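# Work through operating card steps 1-3, lever on HOLD

## Task

Carry out the first three steps printed on the operating card, ending with the lever set to HOLD. The task fails if the UNDER or OVER indicator ever lights, or if the robot keeps forcing any control too hard for too long. The console is loose on the table: lifting or tilting it visibly and letting it fall back is penalised. Each result must stay in place by itself, not only while the robot holds it. When finished, open the gripper and withdraw the arm. Nothing may be pushed or knocked off the table.

## Robot and tools

Robot: one FANUC CRX-5iA six-joint arm fitted with a Robotiq 2F-140 two-finger gripper. There is only one arm, so every command row covers that single arm plus its gripper.

Frame: the scene frame has its origin on the table surface directly under the arm base. +z is up; looking along +x, +y points left. The base itself may be slightly tilted. Positions are in metres, orientation as a quaternion in w,x,y,z order. The reported hand position is the point between the closed finger pads (link pinch) and grows less accurate at long reach. Closed fingertips sit about 33 mm past that point, open ones about 9 mm. Closing also pushes the tips roughly 24 mm further out, so keep that clearance above surfaces. Fingers extend along the gripper's +z and close along its y axis.

execute_actions: takes actions, a list holding zero or one item. An empty list only reports the current state. An item with rows and optional steps (1-15, default 15, each step 1/30 s) is a motion. Each row is applied for one step; if there are fewer rows than steps, the last row repeats. An item with only steps (up to 300) is a wait that sends nothing new. Optional pictures (true/false) controls whether camera images come back. A refused call moves nothing.

Row layout: exactly 9 numbers in this order: J1 waist, J2 shoulder, J3 elbow, J4 forearm roll, J5 wrist pitch, J6 wrist roll, gripper position, gripper force_limit, gripper speed. The six joint values are absolute target angles in radians (same form as the Joint positions line), not offsets. Ranges: J1 -3.491..3.491, J2 -3.140..3.140, J3 -1.187..4.328, J4 -3.316..3.316, J5 -3.140..3.140, J6 -3.927..3.927. A target more than 0.010 rad beyond a range end, and further out than the current angle, is refused; true ends may differ by up to 0.010 rad, and over-range requests are clipped, reported as "joint sent to its limit". The last three numbers are normalised to -1..1. position: +1 fully open (140 mm), pads touch near -0.8, -1 closes until blocked. force_limit: about 14 N at -1, 60 N at 0, 107 N at +1. speed: about 30, 140, 250 mm/s at -1, 0, +1.

Motion limits: target speeds cap at 2.62 rad/s (J1, J2), 3.14 (J3), 3.93 (J4-J6), with 0.5 s to ramp up, and joints are synchronised to arrive together. Each step the sent target stays within 0.805 rad (J1, J2), 0.966 (J3) or 1.21 (J4-J6) of the measured angle, and targets implying more than 70 mm of hand travel are scaled back. Between calls the arm keeps heading for the last row until it essentially stops.

Result lines: end_effector_position and end_effector_quat_wxyz; Joint positions and Joint velocities in column order (rad, rad/s); position_measured in counts (3 fully open, 230 pads together, not linear); object_status 0 moving, 1 blocked while opening, 2 blocked while closing (a grip), 3 reached target or pads met. To grip, send -1 and confirm 2. Stopped fingers stay put until position changes by at least 0.01; to squeeze harder, raise force_limit and toggle -1 to -0.98. HELD marks steps whose command was not sent; "joint command not followed" means the clearance check altered targets. Flange force is the estimated external load on the gripper, noisy, worst after abrupt stops; "no reading" means none available. MOTOR HOT warns of overheating; an OVER-TEMPERATURE FAULT applies the brakes until cooled.

Faults: if contact torque hits a joint's load limit (150 N m for J1-J3, 37.6 for J4-J6) or any outside force on the arm reaches 150 N, the arm halts for 10 s, drops the rest of the call and yields to the contact. Avoid this by pressing gently and briefly on controls, approaching slowly, and never shoving the unanchored console so it lifts, tips or slides off.

zoom_image: camera (cam_head_left, cam_head_right or cam_wrist) and region [x0, y0, x1, y1] in pixels of that camera's last image, origin top-left, at most 504x504. Head cameras are 896x504, the wrist fisheye 504x504.

show_instructions: no arguments; displays the reference image, here the operating card listing the steps. read_manual: returns licence texts only. finished_scene: scene number; ends and grades the current scene irreversibly, so call it only after the card steps are done, the lever rests at HOLD, no warning light is on, and the gripper has released and backed away.

Each tool is called after "Emit:" as name([rows], argument=value, ...), one row to a line, values as JSON.

## Session

Emit:
show_instructions()

Emit:
execute_actions(actions=[])

Reference images for this scene: operating card.

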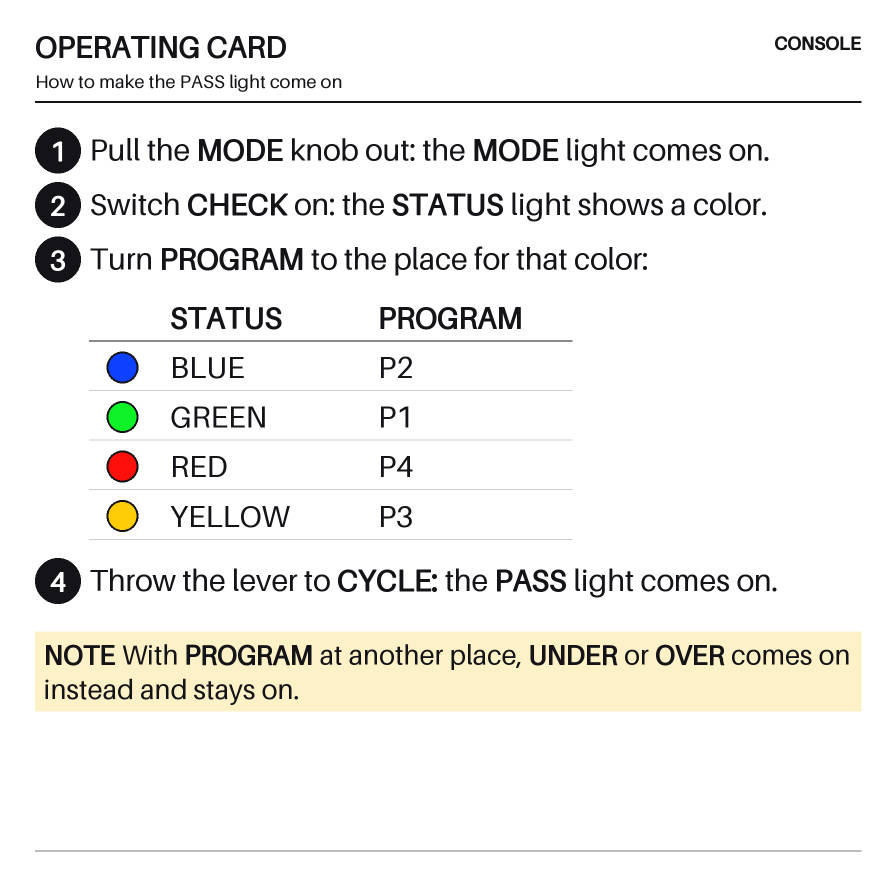

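Scene clock: 0.00 s of 7200.00 s.
end_effector_position=(+0.4702, +0.2121, +0.3491) position_measured=3 object_status=3 end_effector_quat_wxyz=(+0.040, -0.406, +0.913, -0.033)
Joint positions: [ 1.287  0.144 -0.753  1.114 -1.389 -2.674]
Joint velocities: [0.    0.    0.    0.001 0.001 0.001]
Flange force (N, the push that the arm receives, along the gripper's own x y z axes): no reading
camera_calibration (this result's frames):
cam_wrist: T_world_to_cam=[[-0.862551, 0.490187, -0.12539, 0.344638], [0.417184, 0.829231, 0.371931, -0.490132], [0.286293, 0.268499, -0.919752, 0.312241], [0, 0, 0, 1]] pos_world=[0.412351, 0.153659, 0.512695]

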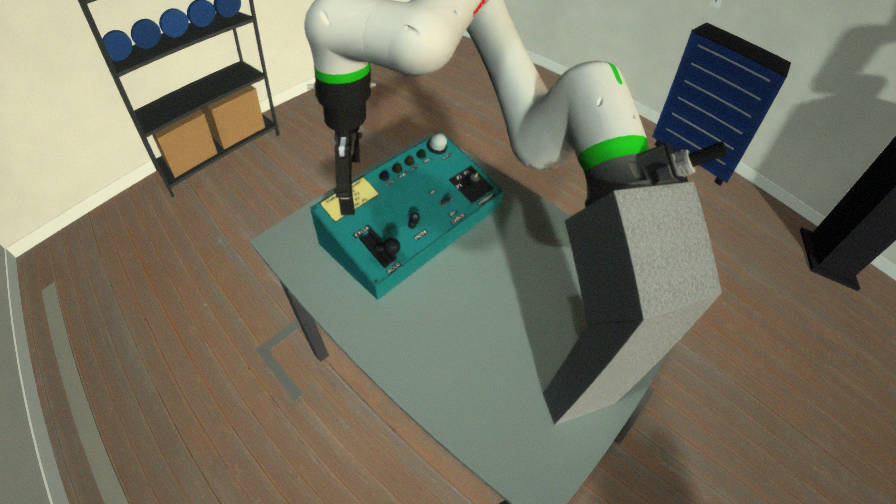

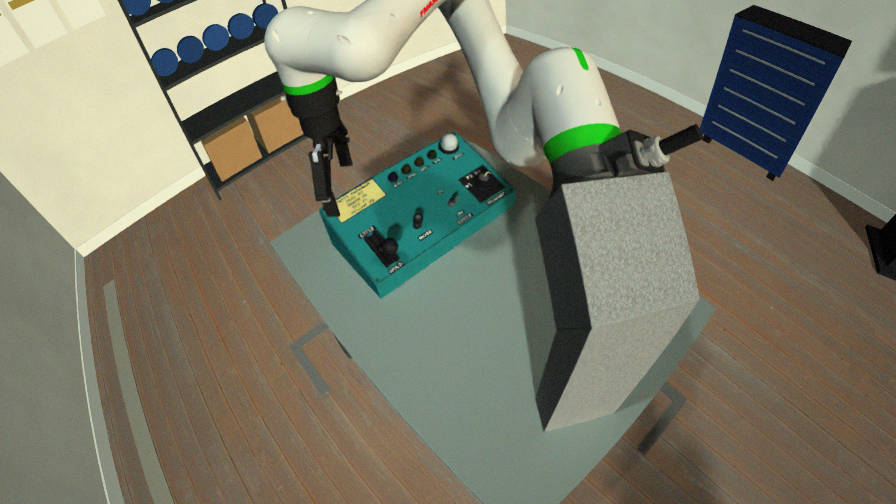

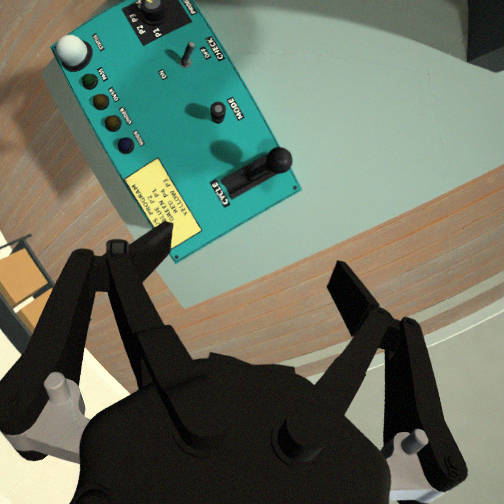

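Emit:
execute_actions([
  {"rows":[[0.631,-0.242,-0.919,1.137,-0.892,0.157,-0.1,-0.3,0]]},
], pictures=false)

Emit:
execute_actions([
  {"steps":50},
])

Scene clock: 9.57 s of 7200.00 s.
end_effector_position=(+0.4682, +0.1388, +0.2631) position_measured=106 object_status=0 end_effector_quat_wxyz=(-0.022, -0.586, +0.810, +0.028)
Joint positions: [ 0.993 -0.029 -0.827  1.124 -1.166 -2.031]
Joint velocities: [-0.711 -0.418 -0.18   0.025  0.534  2.017]
Flange force (N, the push that the arm receives, along the gripper's own x y z axes): [3.6 0.5 2.8]
Steps of this call (steps 1 to 90: nothing new was sent; then 6.07 s passed at rest; steps 91 to 105: all 15 steps of this action). Readings (joint positions | what the end effector reports):
91: [1.287 0.144 -0.753 1.114 -1.389 -2.674] | position_measured=3 object_status=0
92: [1.284 0.142 -0.754 1.114 -1.387 -2.668] | position_measured=8 object_status=0
94: [1.263 0.130 -0.759 1.114 -1.371 -2.630] | position_measured=23 object_status=0
98: [1.170 0.075 -0.783 1.118 -1.300 -2.453] | position_measured=53 object_status=0
105: the state above

Scene clock: 11.23 s of 7200.00 s.
end_effector_position=(+0.4572, +0.0368, +0.1967) position_measured=141 object_status=3 end_effector_quat_wxyz=(-0.050, +0.996, -0.006, -0.075)
Joint positions: [ 0.631 -0.242 -0.919  1.137 -0.892  0.157]
Joint velocities: [-0.     0.    -0.     0.     0.     0.001]
Flange force (N, the push that the arm receives, along the gripper's own x y z axes): [-3.9 1.6 0.4]
Steps of this call (steps 1 to 45: the robot went on to your last target; steps 46 to 50: nothing new was sent). Readings (joint positions | what the end effector reports):
1: [0.969 -0.043 -0.833 1.125 -1.148 -1.961] | position_measured=114 object_status=0
2: [0.945 -0.057 -0.839 1.126 -1.130 -1.887] | position_measured=121 object_status=0
4: [0.900 -0.084 -0.851 1.127 -1.096 -1.729] | position_measured=137 object_status=0
8: [0.814 -0.135 -0.873 1.130 -1.030 -1.360] | position_measured=141 object_status=0
50: the state above
The arm was judged still, so your last target was given up. Only a new action makes it travel on or press farther. Fingers that are still opening or closing keep moving.
camera_calibration (this result's frames):
cam_wrist: T_world_to_cam=[[0.191752, -0.969458, -0.152914, -0.0226857], [-0.853224, -0.241662, 0.462177, 0.319789], [-0.485015, 0.0418462, -0.873504, 0.574707], [0, 0, 0, 1]] pos_world=[0.555943, 0.0312387, 0.35074]

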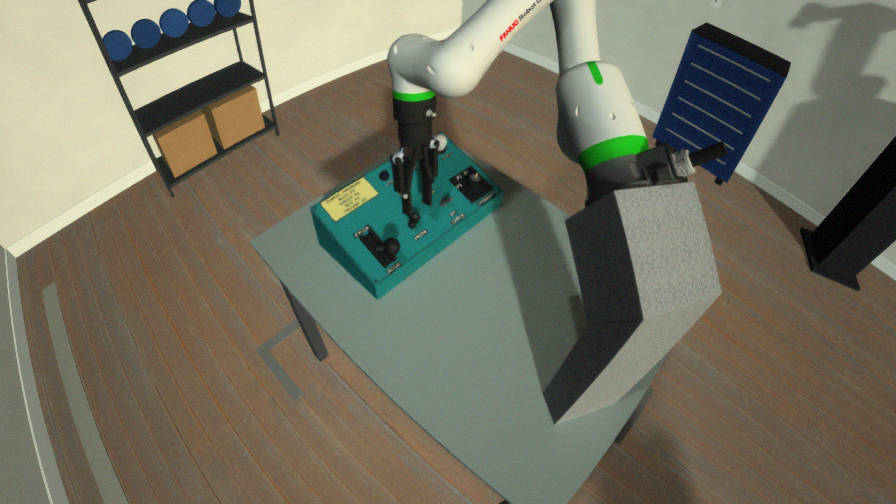

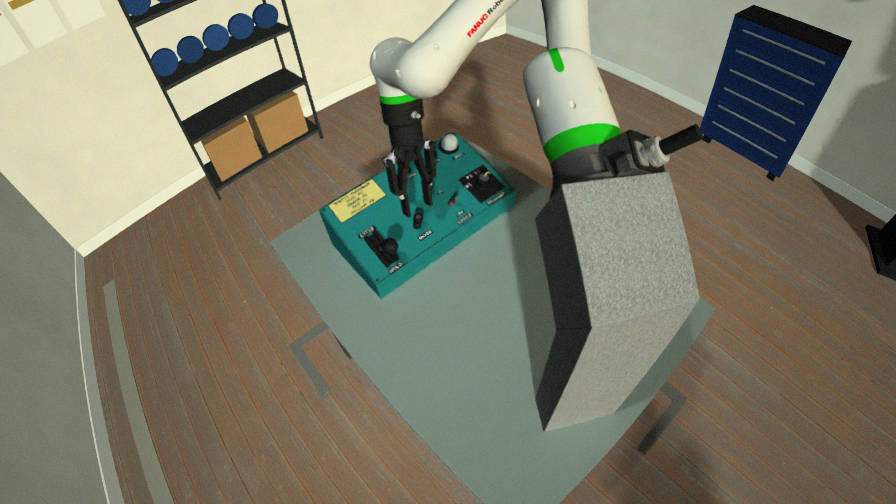

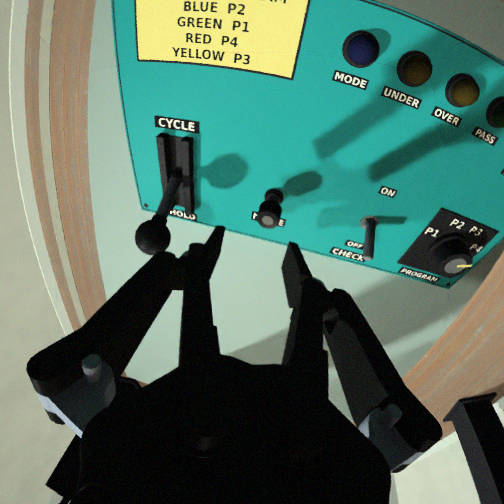

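Emit:
execute_actions([
  {"rows":[[0.5116,-0.011,-0.747,1.137,-0.892,0.19,-0.25,-0.3,-0.8]]},
])

Emit:
zoom_image(camera="cam_wrist", region=[180,190,330,310])

Scene clock: 19.90 s of 7200.00 s.
end_effector_position=(+0.4741, +0.0342, +0.1348) position_measured=160 object_status=3 end_effector_quat_wxyz=(-0.004, +0.993, -0.003, -0.119)
Joint positions: [ 0.512 -0.012 -0.748  1.137 -0.892  0.19 ]
Joint velocities: [-0.008  0.008  0.009 -0.001  0.     0.001]
Flange force (N, the push that the arm receives, along the gripper's own x y z axes): [-6.5 2.0 5.9]
Steps of this call (steps 1 to 90: nothing new was sent; then 5.17 s passed at rest; steps 91 to 105: all 15 steps of this action). Readings (joint positions | what the end effector reports):
91: [0.631 -0.242 -0.919 1.137 -0.892 0.157] | position_measured=141 object_status=0
92: [0.629 -0.238 -0.917 1.137 -0.892 0.158] | position_measured=143 object_status=0
94: [0.616 -0.213 -0.897 1.137 -0.892 0.161] | position_measured=149 object_status=0
98: [0.558 -0.100 -0.814 1.137 -0.892 0.177] | position_measured=159 object_status=0
105: the state above
camera_calibration (this result's frames):
cam_wrist: T_world_to_cam=[[0.199879, -0.976423, -0.0815269, -0.0511832], [-0.804393, -0.211033, 0.555353, 0.325507], [-0.559464, -0.0454238, -0.827609, 0.561014], [0, 0, 0, 1]] pos_world=[0.585933, 0.0441996, 0.279356]

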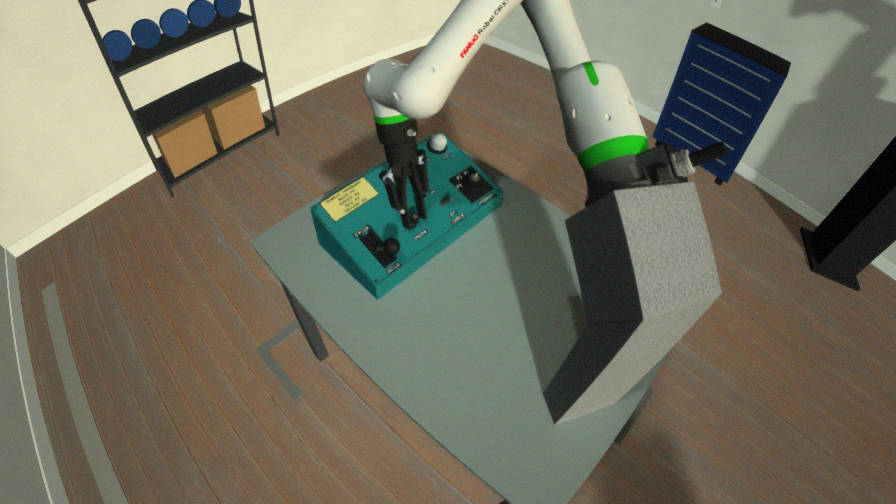

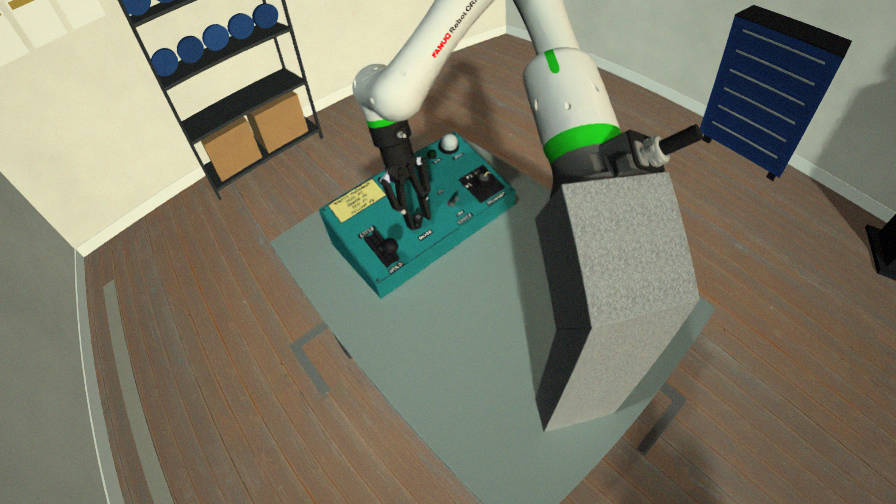

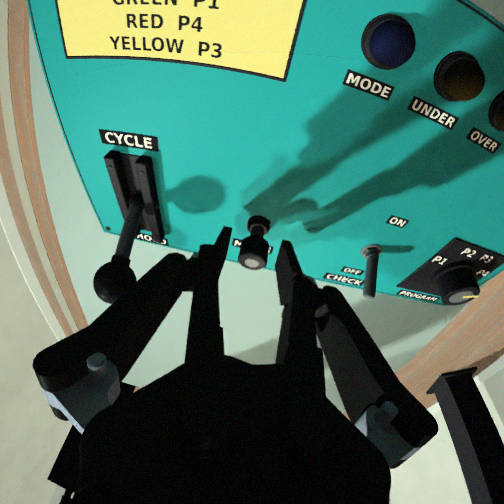

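Region (180, 190, 330, 310) of cam_wrist's 504x504 image, scaled by 3.360, with more detail than that image has; it fills the top 403 rows of this view, and the rest is white.

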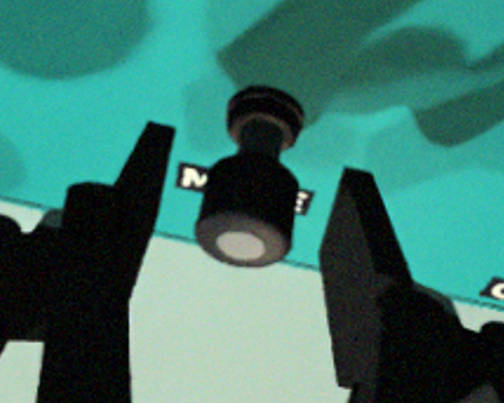

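Emit:
execute_actions([
  {"rows":[[0.5058,0.003,-0.739,1.137,-0.892,0.19,-1,-0.3,-0.7]]},
], pictures=false)

Emit:
execute_actions([
  {"rows":[[0.5058,0.003,-0.739,1.137,-0.892,0.19,-1,-0.3,-0.7],[0.5091,-0.0036,-0.7442,1.137,-0.892,0.19,-1,-0.3,-0.7],[0.5091,-0.0036,-0.7442,1.137,-0.892,0.19,-1,-0.3,-0.7],[0.5124,-0.0102,-0.7494,1.137,-0.892,0.19,-1,-0.3,-0.7],[0.5124,-0.0102,-0.7494,1.137,-0.892,0.19,-1,-0.3,-0.7],[0.5156,-0.0168,-0.7547,1.137,-0.892,0.19,-1,-0.3,-0.7],[0.5156,-0.0168,-0.7547,1.137,-0.892,0.19,-1,-0.3,-0.7],[0.5222,-0.03,-0.7651,1.137,-0.892,0.19,-1,-0.3,-0.7]]},
])

Scene clock: 31.47 s of 7200.00 s.
end_effector_position=(+0.4734, +0.0345, +0.1304) position_measured=196 object_status=0 end_effector_quat_wxyz=(-0.001, +0.993, -0.002, -0.122)
Joint positions: [ 0.506  0.003 -0.739  1.137 -0.892  0.19 ]
Joint velocities: [-0.002  0.003  0.001  0.001 -0.001 -0.   ]
Flange force (N, the push that the arm receives, along the gripper's own x y z axes): [-14.6 5.7 -21.1]
Steps of this call (steps 1 to 15: the robot went on to your last target; steps 16 to 90: nothing new was sent; then 8.07 s passed at rest; steps 91 to 105: all 15 steps of this action). Readings (joint positions | what the end effector reports):
91: [0.511 -0.011 -0.747 1.137 -0.892 0.190] | position_measured=160 object_status=0
92: [0.510 -0.008 -0.745 1.137 -0.892 0.190] | position_measured=162 object_status=0
94: [0.508 -0.002 -0.742 1.137 -0.892 0.190] | position_measured=169 object_status=0
98: [0.506 0.002 -0.740 1.137 -0.892 0.190] | position_measured=183 object_status=0
105: the state above

Scene clock: 31.97 s of 7200.00 s.
end_effector_position=(+0.4710, +0.0346, +0.1398) position_measured=196 object_status=2 end_effector_quat_wxyz=(-0.007, +0.993, +0.000, -0.116)
Joint positions: [ 0.522 -0.029 -0.764  1.137 -0.892  0.19 ]
Joint velocities: [ 0.007 -0.014 -0.01  -0.001  0.    -0.002]
Flange force (N, the push that the arm receives, along the gripper's own x y z axes): [-20.2 8.9 3.2]
Steps of this call (steps 1 to 15: all 15 steps of this action). Readings (joint positions | what the end effector reports):
1: [0.506 0.003 -0.739 1.137 -0.892 0.190] | position_measured=196 object_status=0
2: [0.506 0.003 -0.739 1.137 -0.892 0.190] | position_measured=196 object_status=2
4: [0.507 0.000 -0.741 1.137 -0.892 0.190] | position_measured=196 object_status=2
8: [0.513 -0.011 -0.750 1.137 -0.892 0.190] | position_measured=196 object_status=2
15: the state above
camera_calibration (this result's frames):
cam_wrist: T_world_to_cam=[[0.204563, -0.974935, -0.087491, -0.0511551], [-0.805833, -0.218472, 0.550366, 0.321867], [-0.555686, -0.0420816, -0.830327, 0.561896], [0, 0, 0, 1]] pos_world=[0.582073, 0.0440915, 0.284937]

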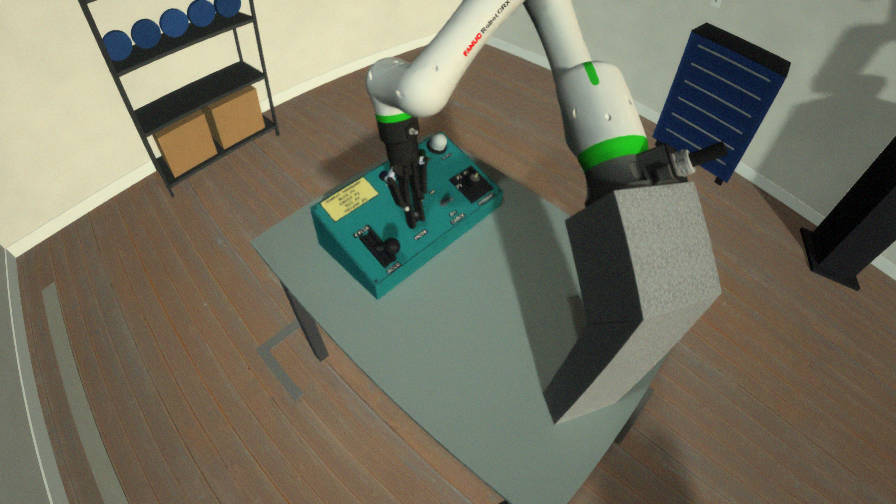

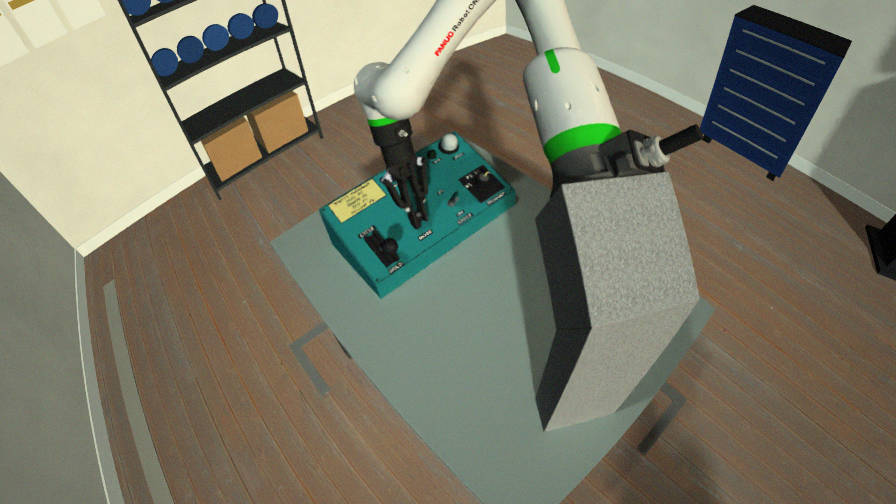

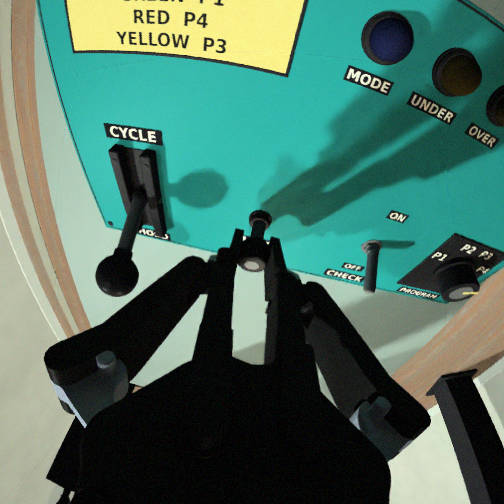

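Emit:
execute_actions([
  {"rows":[[0.526,-0.038,-0.7725,1.137,-0.892,0.19,-1,-0.3,-0.7]],"steps":8},
], pictures=false)

Emit:
execute_actions([
  {"rows":[[0.526,-0.038,-0.7725,1.137,-0.892,0.19,-0.25,-0.3,0]],"steps":12},
])

Scene clock: 38.17 s of 7200.00 s.
end_effector_position=(+0.4699, +0.0345, +0.1422) position_measured=196 object_status=2 end_effector_quat_wxyz=(-0.008, +0.993, +0.001, -0.115)
Joint positions: [ 0.526 -0.038 -0.772  1.137 -0.892  0.19 ]
Joint velocities: [ 0.004 -0.006 -0.006 -0.    -0.     0.001]
Flange force (N, the push that the arm receives, along the gripper's own x y z axes): [-17.5 10.9 -2.1]
Steps of this call (steps 1 to 15: the robot went on to your last target; steps 16 to 90: nothing new was sent; then 2.93 s passed at rest; steps 91 to 98: all 8 steps of this action). Readings (joint positions | what the end effector reports):
91: [0.522 -0.030 -0.765 1.137 -0.892 0.190] | position_measured=196 object_status=2
92: [0.523 -0.032 -0.767 1.137 -0.892 0.190] | position_measured=196 object_status=2
94: [0.525 -0.036 -0.770 1.137 -0.892 0.190] | position_measured=196 object_status=2
98: the state above

Scene clock: 38.57 s of 7200.00 s.
end_effector_position=(+0.4697, +0.0346, +0.1424) position_measured=160 object_status=0 end_effector_quat_wxyz=(-0.009, +0.993, +0.001, -0.115)
Joint positions: [ 0.526 -0.038 -0.772  1.137 -0.892  0.19 ]
Joint velocities: [-0.002  0.    -0.    -0.001 -0.001  0.   ]
Flange force (N, the push that the arm receives, along the gripper's own x y z axes): [-3.1 0.4 1.9]
Steps of this call (steps 1 to 12: all 12 steps of this action). Readings (joint positions | what the end effector reports):
1: [0.526 -0.038 -0.772 1.137 -0.892 0.190] | position_measured=196 object_status=0
2: [0.526 -0.038 -0.772 1.137 -0.891 0.190] | position_measured=196 object_status=0
4: [0.526 -0.038 -0.772 1.138 -0.891 0.190] | position_measured=176 object_status=0
8: [0.526 -0.038 -0.772 1.137 -0.892 0.190] | position_measured=160 object_status=0
12: the state above
camera_calibration (this result's frames):
cam_wrist: T_world_to_cam=[[0.206536, -0.974261, -0.0903262, -0.0512457], [-0.807077, -0.221826, 0.547194, 0.320611], [-0.553146, -0.0401149, -0.832118, 0.56236], [0, 0, 0, 1]] pos_world=[0.580409, 0.0437522, 0.287884]

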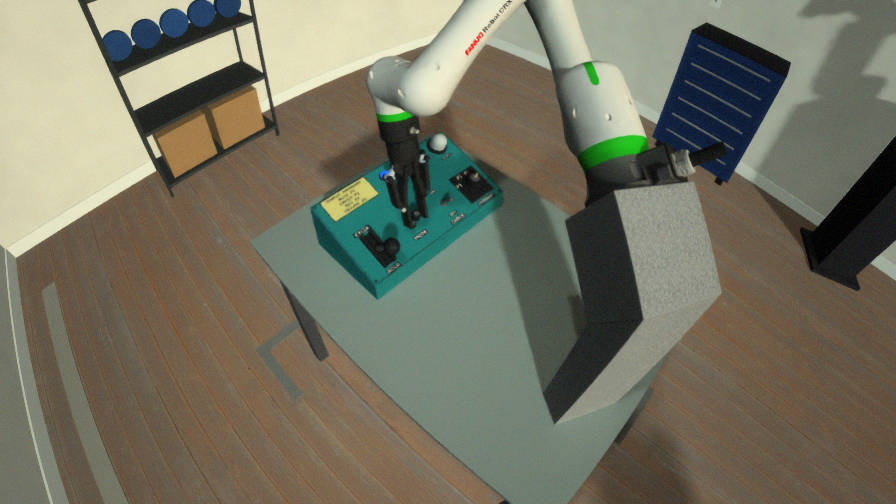

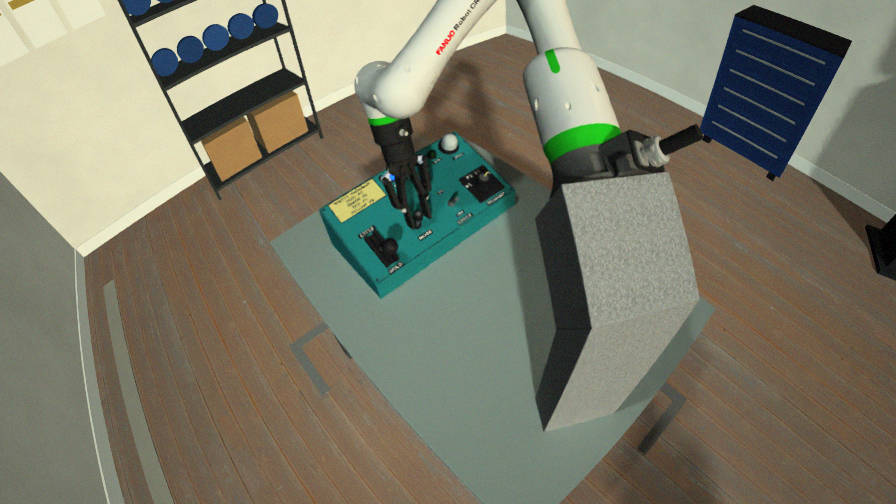

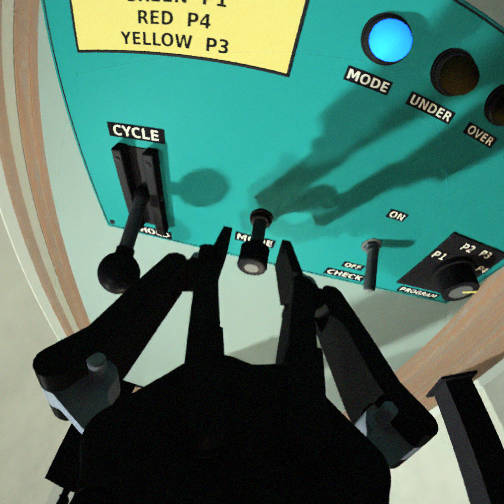

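Emit:
execute_actions([
  {"rows":[[0.526,-0.038,-0.85,1.137,-0.892,0.15,-0.25,-0.3,0]],"steps":10},
], pictures=false)

Emit:
execute_actions([
  {"rows":[[0.352,-0.164,-0.803,1.017,-0.924,0.44,-1,-0.3,0]]},
], pictures=false)

Emit:
execute_actions([
  {"steps":10},
])

Scene clock: 47.80 s of 7200.00 s.
end_effector_position=(+0.4210, +0.0289, +0.1383) position_measured=160 object_status=3 end_effector_quat_wxyz=(+0.003, +0.990, +0.010, -0.139)
Joint positions: [ 0.526 -0.038 -0.848  1.137 -0.892  0.151]
Joint velocities: [-0.     0.001 -0.026  0.001 -0.    -0.014]
Flange force (N, the push that the arm receives, along the gripper's own x y z axes): [-7.8 1.3 -0.3]
Steps of this call (steps 1 to 15: the robot went on to your last target; steps 16 to 90: nothing new was sent; then 5.90 s passed at rest; steps 91 to 100: all 10 steps of this action). Readings (joint positions | what the end effector reports):
91: [0.526 -0.038 -0.773 1.137 -0.892 0.190] | position_measured=160 object_status=3
92: [0.526 -0.038 -0.778 1.137 -0.892 0.188] | position_measured=160 object_status=3
94: [0.526 -0.038 -0.806 1.137 -0.892 0.173] | position_measured=160 object_status=3
98: [0.526 -0.038 -0.845 1.137 -0.892 0.153] | position_measured=160 object_status=3
100: the state above

Scene clock: 48.30 s of 7200.00 s.
end_effector_position=(+0.4230, -0.0826, +0.1353) position_measured=232 object_status=0 end_effector_quat_wxyz=(+0.028, +0.985, +0.002, -0.173)
Joint positions: [ 0.354 -0.162 -0.804  1.019 -0.924  0.436]
Joint velocities: [-0.028 -0.02   0.007 -0.022 -0.005  0.054]
Flange force (N, the push that the arm receives, along the gripper's own x y z axes): [-4.9 4.3 -1.7]
Steps of this call (steps 1 to 15: all 15 steps of this action). Readings (joint positions | what the end effector reports):
1: [0.526 -0.038 -0.848 1.137 -0.892 0.151] | position_measured=160 object_status=0
2: [0.522 -0.041 -0.848 1.134 -0.893 0.157] | position_measured=165 object_status=0
4: [0.499 -0.057 -0.841 1.119 -0.897 0.194] | position_measured=180 object_status=0
8: [0.421 -0.114 -0.821 1.065 -0.911 0.325] | position_measured=210 object_status=0
15: the state above

Scene clock: 48.63 s of 7200.00 s.
end_effector_position=(+0.4229, -0.0841, +0.1354) position_measured=232 object_status=3 end_effector_quat_wxyz=(+0.028, +0.984, +0.001, -0.173)
Joint positions: [ 0.352 -0.164 -0.803  1.017 -0.924  0.44 ]
Joint velocities: [-0.001 -0.     0.     0.001 -0.001  0.001]
Flange force (N, the push that the arm receives, along the gripper's own x y z axes): [-3.5 -0.8 2.1]
Steps of this call (steps 1 to 10: the robot went on to your last target). Readings (joint positions | what the end effector reports):
1: [0.354 -0.163 -0.803 1.018 -0.924 0.437] | position_measured=232 object_status=3
2: [0.353 -0.163 -0.803 1.018 -0.924 0.438] | position_measured=232 object_status=3
4: [0.352 -0.164 -0.803 1.017 -0.924 0.439] | position_measured=232 object_status=3
8: [0.352 -0.164 -0.803 1.017 -0.924 0.440] | position_measured=232 object_status=3
10: the state above
camera_calibration (this result's frames):
cam_wrist: T_world_to_cam=[[0.208304, -0.977057, -0.0443655, -0.164998], [-0.733998, -0.186142, 0.653145, 0.21806], [-0.646419, -0.103489, -0.755932, 0.549642], [0, 0, 0, 1]] pos_world=[0.549724, -0.0637407, 0.265747]

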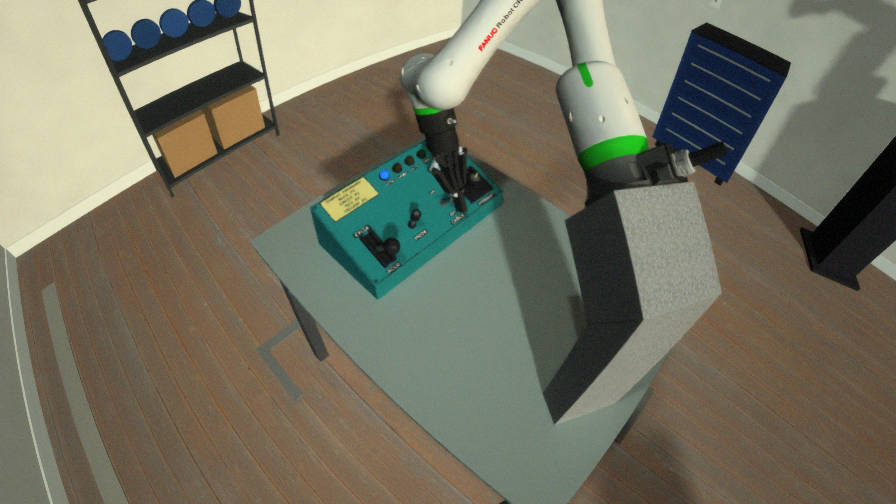

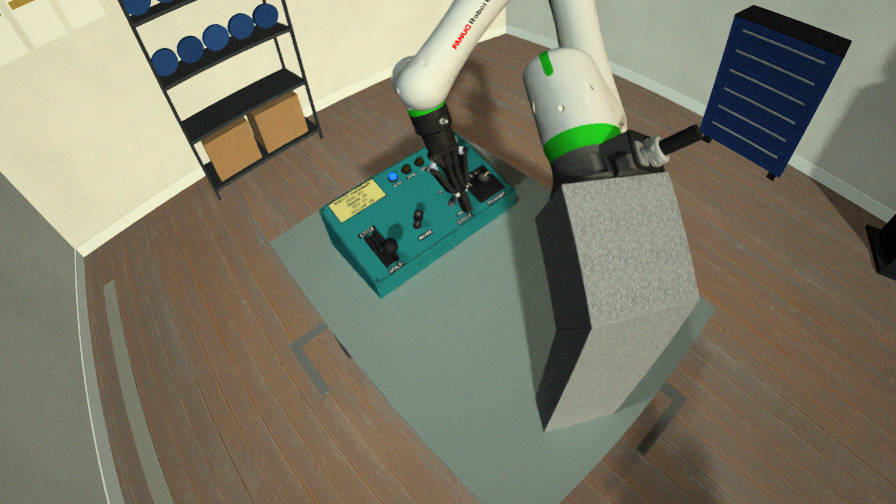

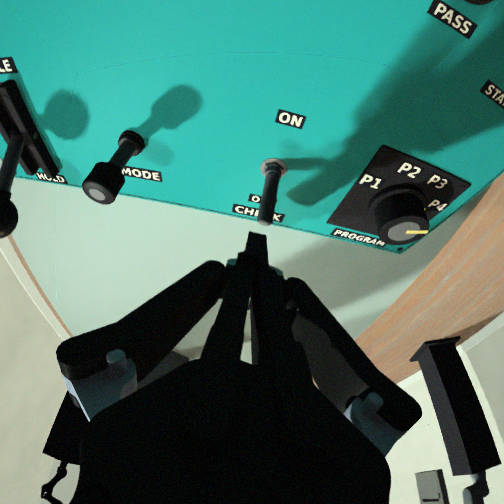

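Shift about −3 mm in y, push to x≈0.456.

Emit:
execute_actions([
  {"rows":[[0.346,-0.164,-0.795,1.017,-0.924,0.44,-1,-0.3,0],[0.346,-0.164,-0.79,1.017,-0.924,0.44,-1,-0.3,0],[0.346,-0.164,-0.785,1.017,-0.924,0.44,-1,-0.3,0],[0.346,-0.164,-0.78,1.017,-0.924,0.44,-1,-0.3,0],[0.346,-0.164,-0.775,1.017,-0.924,0.44,-1,-0.3,0],[0.346,-0.164,-0.77,1.017,-0.924,0.44,-1,-0.3,0],[0.346,-0.164,-0.765,1.017,-0.924,0.44,-1,-0.3,0],[0.346,-0.164,-0.76,1.017,-0.924,0.44,-1,-0.3,0],[0.346,-0.164,-0.755,1.017,-0.924,0.44,-1,-0.3,0],[0.346,-0.164,-0.75,1.017,-0.924,0.44,-1,-0.3,0]]},
], pictures=false)

Emit:
execute_actions([
  {"rows":[[0.346,-0.164,-0.75,1.017,-0.924,0.44,-1,-0.3,0],[0.346,-0.164,-0.75,1.017,-0.924,0.44,-1,-0.3,0],[0.346,-0.164,-0.77,1.017,-0.924,0.44,-1,-0.3,0]],"steps":12},
])

Scene clock: 58.40 s of 7200.00 s.
end_effector_position=(+0.4544, -0.0882, +0.1366) position_measured=232 object_status=3 end_effector_quat_wxyz=(+0.026, +0.987, -0.018, -0.157)
Joint positions: [ 0.346 -0.164 -0.752  1.017 -0.924  0.44 ]
Joint velocities: [-0.001 -0.     0.024 -0.001  0.002 -0.001]
Flange force (N, the push that the arm receives, along the gripper's own x y z axes): [1.1 -0.1 2.0]
Steps of this call (steps 1 to 15: the robot went on to your last target; steps 16 to 90: nothing new was sent; then 6.27 s passed at rest; steps 91 to 105: all 15 steps of this action). Readings (joint positions | what the end effector reports):
91: [0.352 -0.164 -0.803 1.017 -0.924 0.440] | position_measured=232 object_status=3
92: [0.350 -0.164 -0.801 1.017 -0.924 0.440] | position_measured=232 object_status=3
94: [0.348 -0.164 -0.794 1.017 -0.924 0.440] | position_measured=232 object_status=3
98: [0.346 -0.164 -0.776 1.017 -0.924 0.440] | position_measured=232 object_status=3
105: the state above

Scene clock: 58.80 s of 7200.00 s.
end_effector_position=(+0.4434, -0.0876, +0.1358) position_measured=232 object_status=3 end_effector_quat_wxyz=(+0.027, +0.986, -0.012, -0.163)
Joint positions: [ 0.346 -0.164 -0.769  1.017 -0.924  0.44 ]
Joint velocities: [-0.001 -0.001 -0.007  0.     0.001  0.001]
Flange force (N, the push that the arm receives, along the gripper's own x y z axes): [-3.1 -0.1 -0.8]
Steps of this call (steps 1 to 12: all 12 steps of this action). Readings (joint positions | what the end effector reports):
1: [0.346 -0.164 -0.751 1.017 -0.924 0.440] | position_measured=232 object_status=3
2: [0.346 -0.164 -0.751 1.017 -0.924 0.440] | position_measured=232 object_status=3
4: [0.346 -0.164 -0.754 1.017 -0.924 0.440] | position_measured=232 object_status=3
8: [0.346 -0.164 -0.767 1.017 -0.924 0.440] | position_measured=232 object_status=3
12: the state above
camera_calibration (this result's frames):
cam_wrist: T_world_to_cam=[[0.183745, -0.982304, -0.0362852, -0.163384], [-0.752671, -0.164342, 0.637556, 0.244494], [-0.632237, -0.089837, -0.769549, 0.559623], [0, 0, 0, 1]] pos_world=[0.567859, -0.070037, 0.26885]

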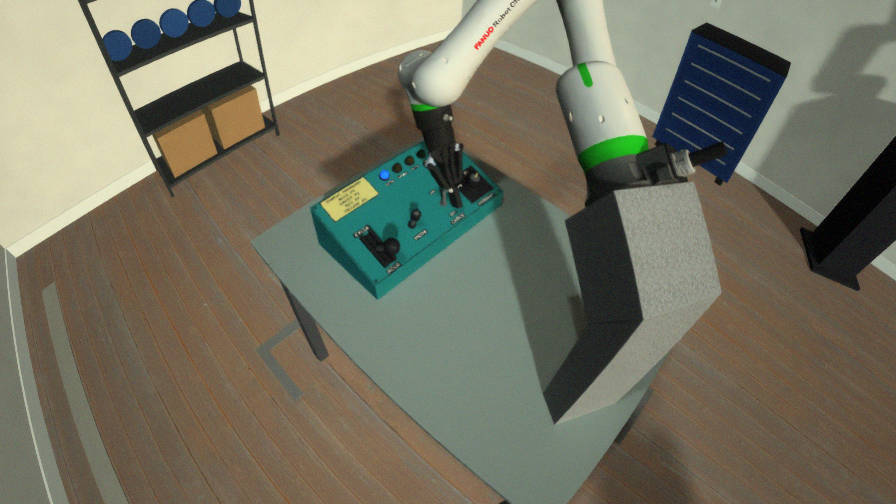

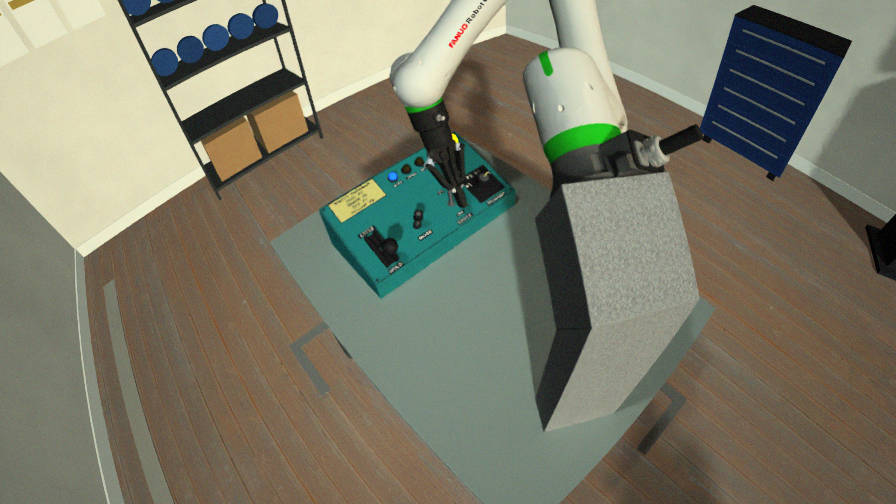

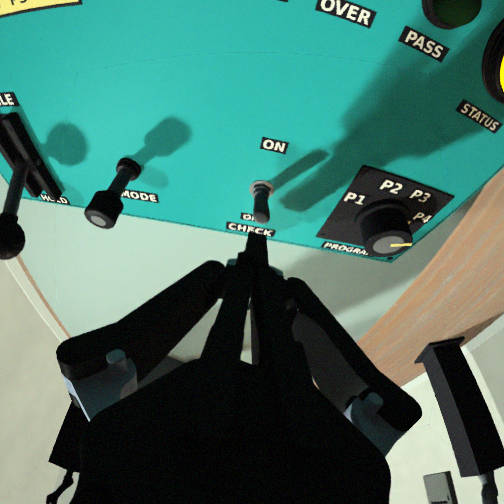

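Emit:
execute_actions([
  {"rows":[[0.4,-0.7,-1.05,1.017,-0.924,0.44,-1,-0.8,0]]},
], pictures=false)

Emit:
execute_actions([
  {"steps":10},
], pictures=false)

Emit:
execute_actions([
  {"rows":[[-0.6815,-0.64,-1.035,3.3,-0.233,-1.1,0.1,-0.8,0]]},
], pictures=false)

Emit:
execute_actions([
  {"steps":40},
], pictures=false)

Emit:
execute_actions([
  {"rows":[[-0.6815,-0.514,-0.953,3.3,-0.233,-1.1,0.1,-0.8,0]]},
])

Scene clock: 79.20 s of 7200.00 s.
end_effector_position=(+0.4234, -0.1389, +0.2129) position_measured=232 object_status=3 end_effector_quat_wxyz=(-0.003, +0.994, -0.072, -0.080)
Joint positions: [ 0.39  -0.604 -1.     1.017 -0.924  0.44 ]
Joint velocities: [ 0.092 -0.907 -0.473 -0.     0.     0.   ]
Flange force (N, the push that the arm receives, along the gripper's own x y z axes): [-16.9 14.2 -15.6]
Steps of this call (steps 1 to 15: the robot went on to your last target; steps 16 to 90: nothing new was sent; then 16.90 s passed at rest; steps 91 to 105: all 15 steps of this action). Readings (joint positions | what the end effector reports):
91: [0.346 -0.164 -0.770 1.017 -0.924 0.440] | position_measured=232 object_status=3
92: [0.346 -0.168 -0.772 1.017 -0.924 0.440] | position_measured=232 object_status=3
94: [0.349 -0.193 -0.785 1.017 -0.924 0.440] | position_measured=232 object_status=3
98: [0.361 -0.313 -0.848 1.017 -0.924 0.440] | position_measured=232 object_status=3
105: the state above

Scene clock: 79.53 s of 7200.00 s.
end_effector_position=(+0.4148, -0.1466, +0.2245) position_measured=232 object_status=3 end_effector_quat_wxyz=(-0.010, +0.994, -0.085, -0.062)
Joint positions: [ 0.4   -0.7   -1.05   1.017 -0.924  0.44 ]
Joint velocities: [ 0.001 -0.004 -0.002 -0.001  0.    -0.001]
Flange force (N, the push that the arm receives, along the gripper's own x y z axes): [-9.5 2.9 -0.7]
Steps of this call (steps 1 to 10: the robot went on to your last target). Readings (joint positions | what the end effector reports):
1: [0.393 -0.632 -1.014 1.017 -0.924 0.440] | position_measured=232 object_status=3
2: [0.395 -0.655 -1.027 1.017 -0.924 0.440] | position_measured=232 object_status=3
4: [0.399 -0.687 -1.043 1.017 -0.924 0.440] | position_measured=232 object_status=3
8: [0.400 -0.699 -1.050 1.017 -0.924 0.440] | position_measured=232 object_status=3
10: the state above

Scene clock: 80.03 s of 7200.00 s.
end_effector_position=(+0.5254, -0.2335, +0.2400) position_measured=129 object_status=0 end_effector_quat_wxyz=(+0.076, +0.965, -0.233, +0.098)
Joint positions: [ 0.03  -0.676 -1.044  1.573 -0.649 -0.115]
Joint velocities: [-1.38   0.076  0.02   2.07   0.877 -2.045]
Flange force (N, the push that the arm receives, along the gripper's own x y z axes): no reading
Steps of this call (steps 1 to 15: all 15 steps of this action). Readings (joint positions | what the end effector reports):
1: [0.400 -0.700 -1.050 1.017 -0.924 0.440] | position_measured=232 object_status=0
2: [0.396 -0.700 -1.050 1.023 -0.920 0.433] | position_measured=232 object_status=0
4: [0.371 -0.698 -1.050 1.061 -0.898 0.395] | position_measured=212 object_status=0
8: [0.266 -0.690 -1.048 1.218 -0.811 0.239] | position_measured=182 object_status=0
15: the state above

Scene clock: 81.37 s of 7200.00 s.
end_effector_position=(+0.4600, -0.1867, +0.1821) position_measured=117 object_status=3 end_effector_quat_wxyz=(+0.130, +0.983, +0.018, +0.129)
Joint positions: [-0.681 -0.64  -1.035  3.3   -0.233 -1.1  ]
Joint velocities: [-0.001 -0.002  0.     0.     0.     0.003]
Flange force (N, the push that the arm receives, along the gripper's own x y z axes): no reading
Steps of this call (steps 1 to 40: the robot went on to your last target). Readings (joint positions | what the end effector reports):
1: [-0.020 -0.673 -1.044 1.647 -0.617 -0.189] | position_measured=121 object_status=0
2: [-0.075 -0.670 -1.043 1.731 -0.583 -0.270] | position_measured=117 object_status=0
4: [-0.198 -0.664 -1.041 1.924 -0.510 -0.443] | position_measured=117 object_status=0
8: [-0.404 -0.654 -1.039 2.344 -0.392 -0.723] | position_measured=117 object_status=3
40: the state above

Scene clock: 81.87 s of 7200.00 s.
end_effector_position=(+0.4684, -0.1962, +0.1527) position_measured=117 object_status=3 end_effector_quat_wxyz=(+0.117, +0.987, +0.017, +0.111)
Joint positions: [-0.682 -0.515 -0.953  3.3   -0.233 -1.1  ]
Joint velocities: [-0.003  0.004  0.004  0.     0.001  0.001]
Flange force (N, the push that the arm receives, along the gripper's own x y z axes): no reading
Steps of this call (steps 1 to 15: all 15 steps of this action). Readings (joint positions | what the end effector reports):
1: [-0.681 -0.640 -1.035 3.300 -0.233 -1.100] | position_measured=117 object_status=3
2: [-0.681 -0.636 -1.032 3.300 -0.233 -1.100] | position_measured=117 object_status=3
4: [-0.681 -0.611 -1.016 3.300 -0.233 -1.100] | position_measured=117 object_status=3
8: [-0.682 -0.535 -0.966 3.300 -0.233 -1.100] | position_measured=117 object_status=3
15: the state above
camera_calibration (this result's frames):
cam_wrist: T_world_to_cam=[[0.224921, -0.940863, 0.253354, -0.329438], [-0.965588, -0.180381, 0.187355, 0.400043], [-0.130575, -0.286775, -0.949057, 0.332493], [0, 0, 0, 1]] pos_world=[0.50379, -0.142445, 0.324069]

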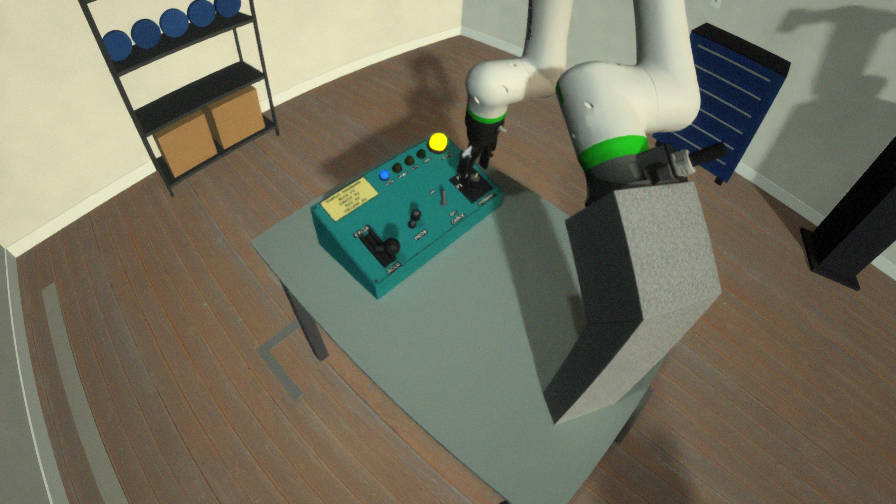

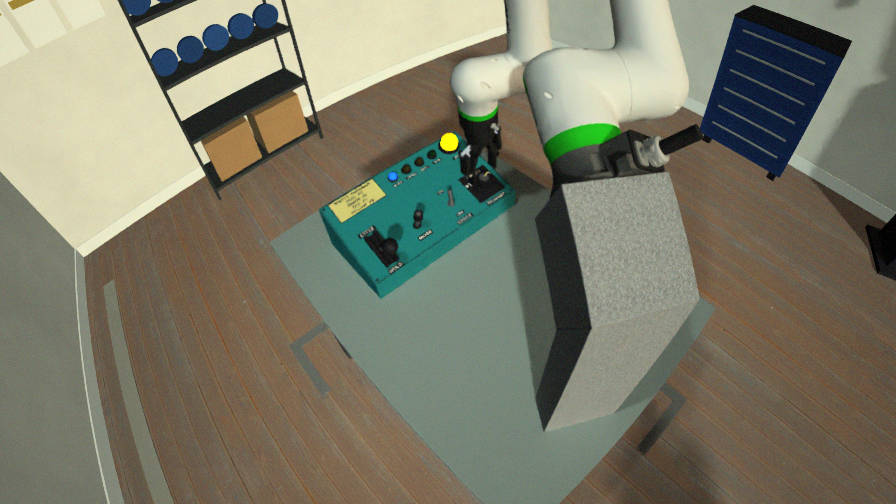

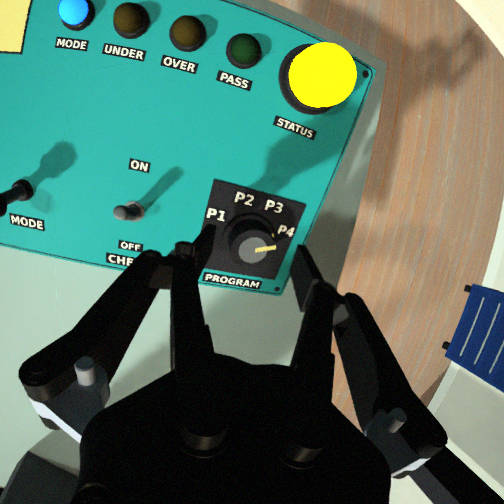

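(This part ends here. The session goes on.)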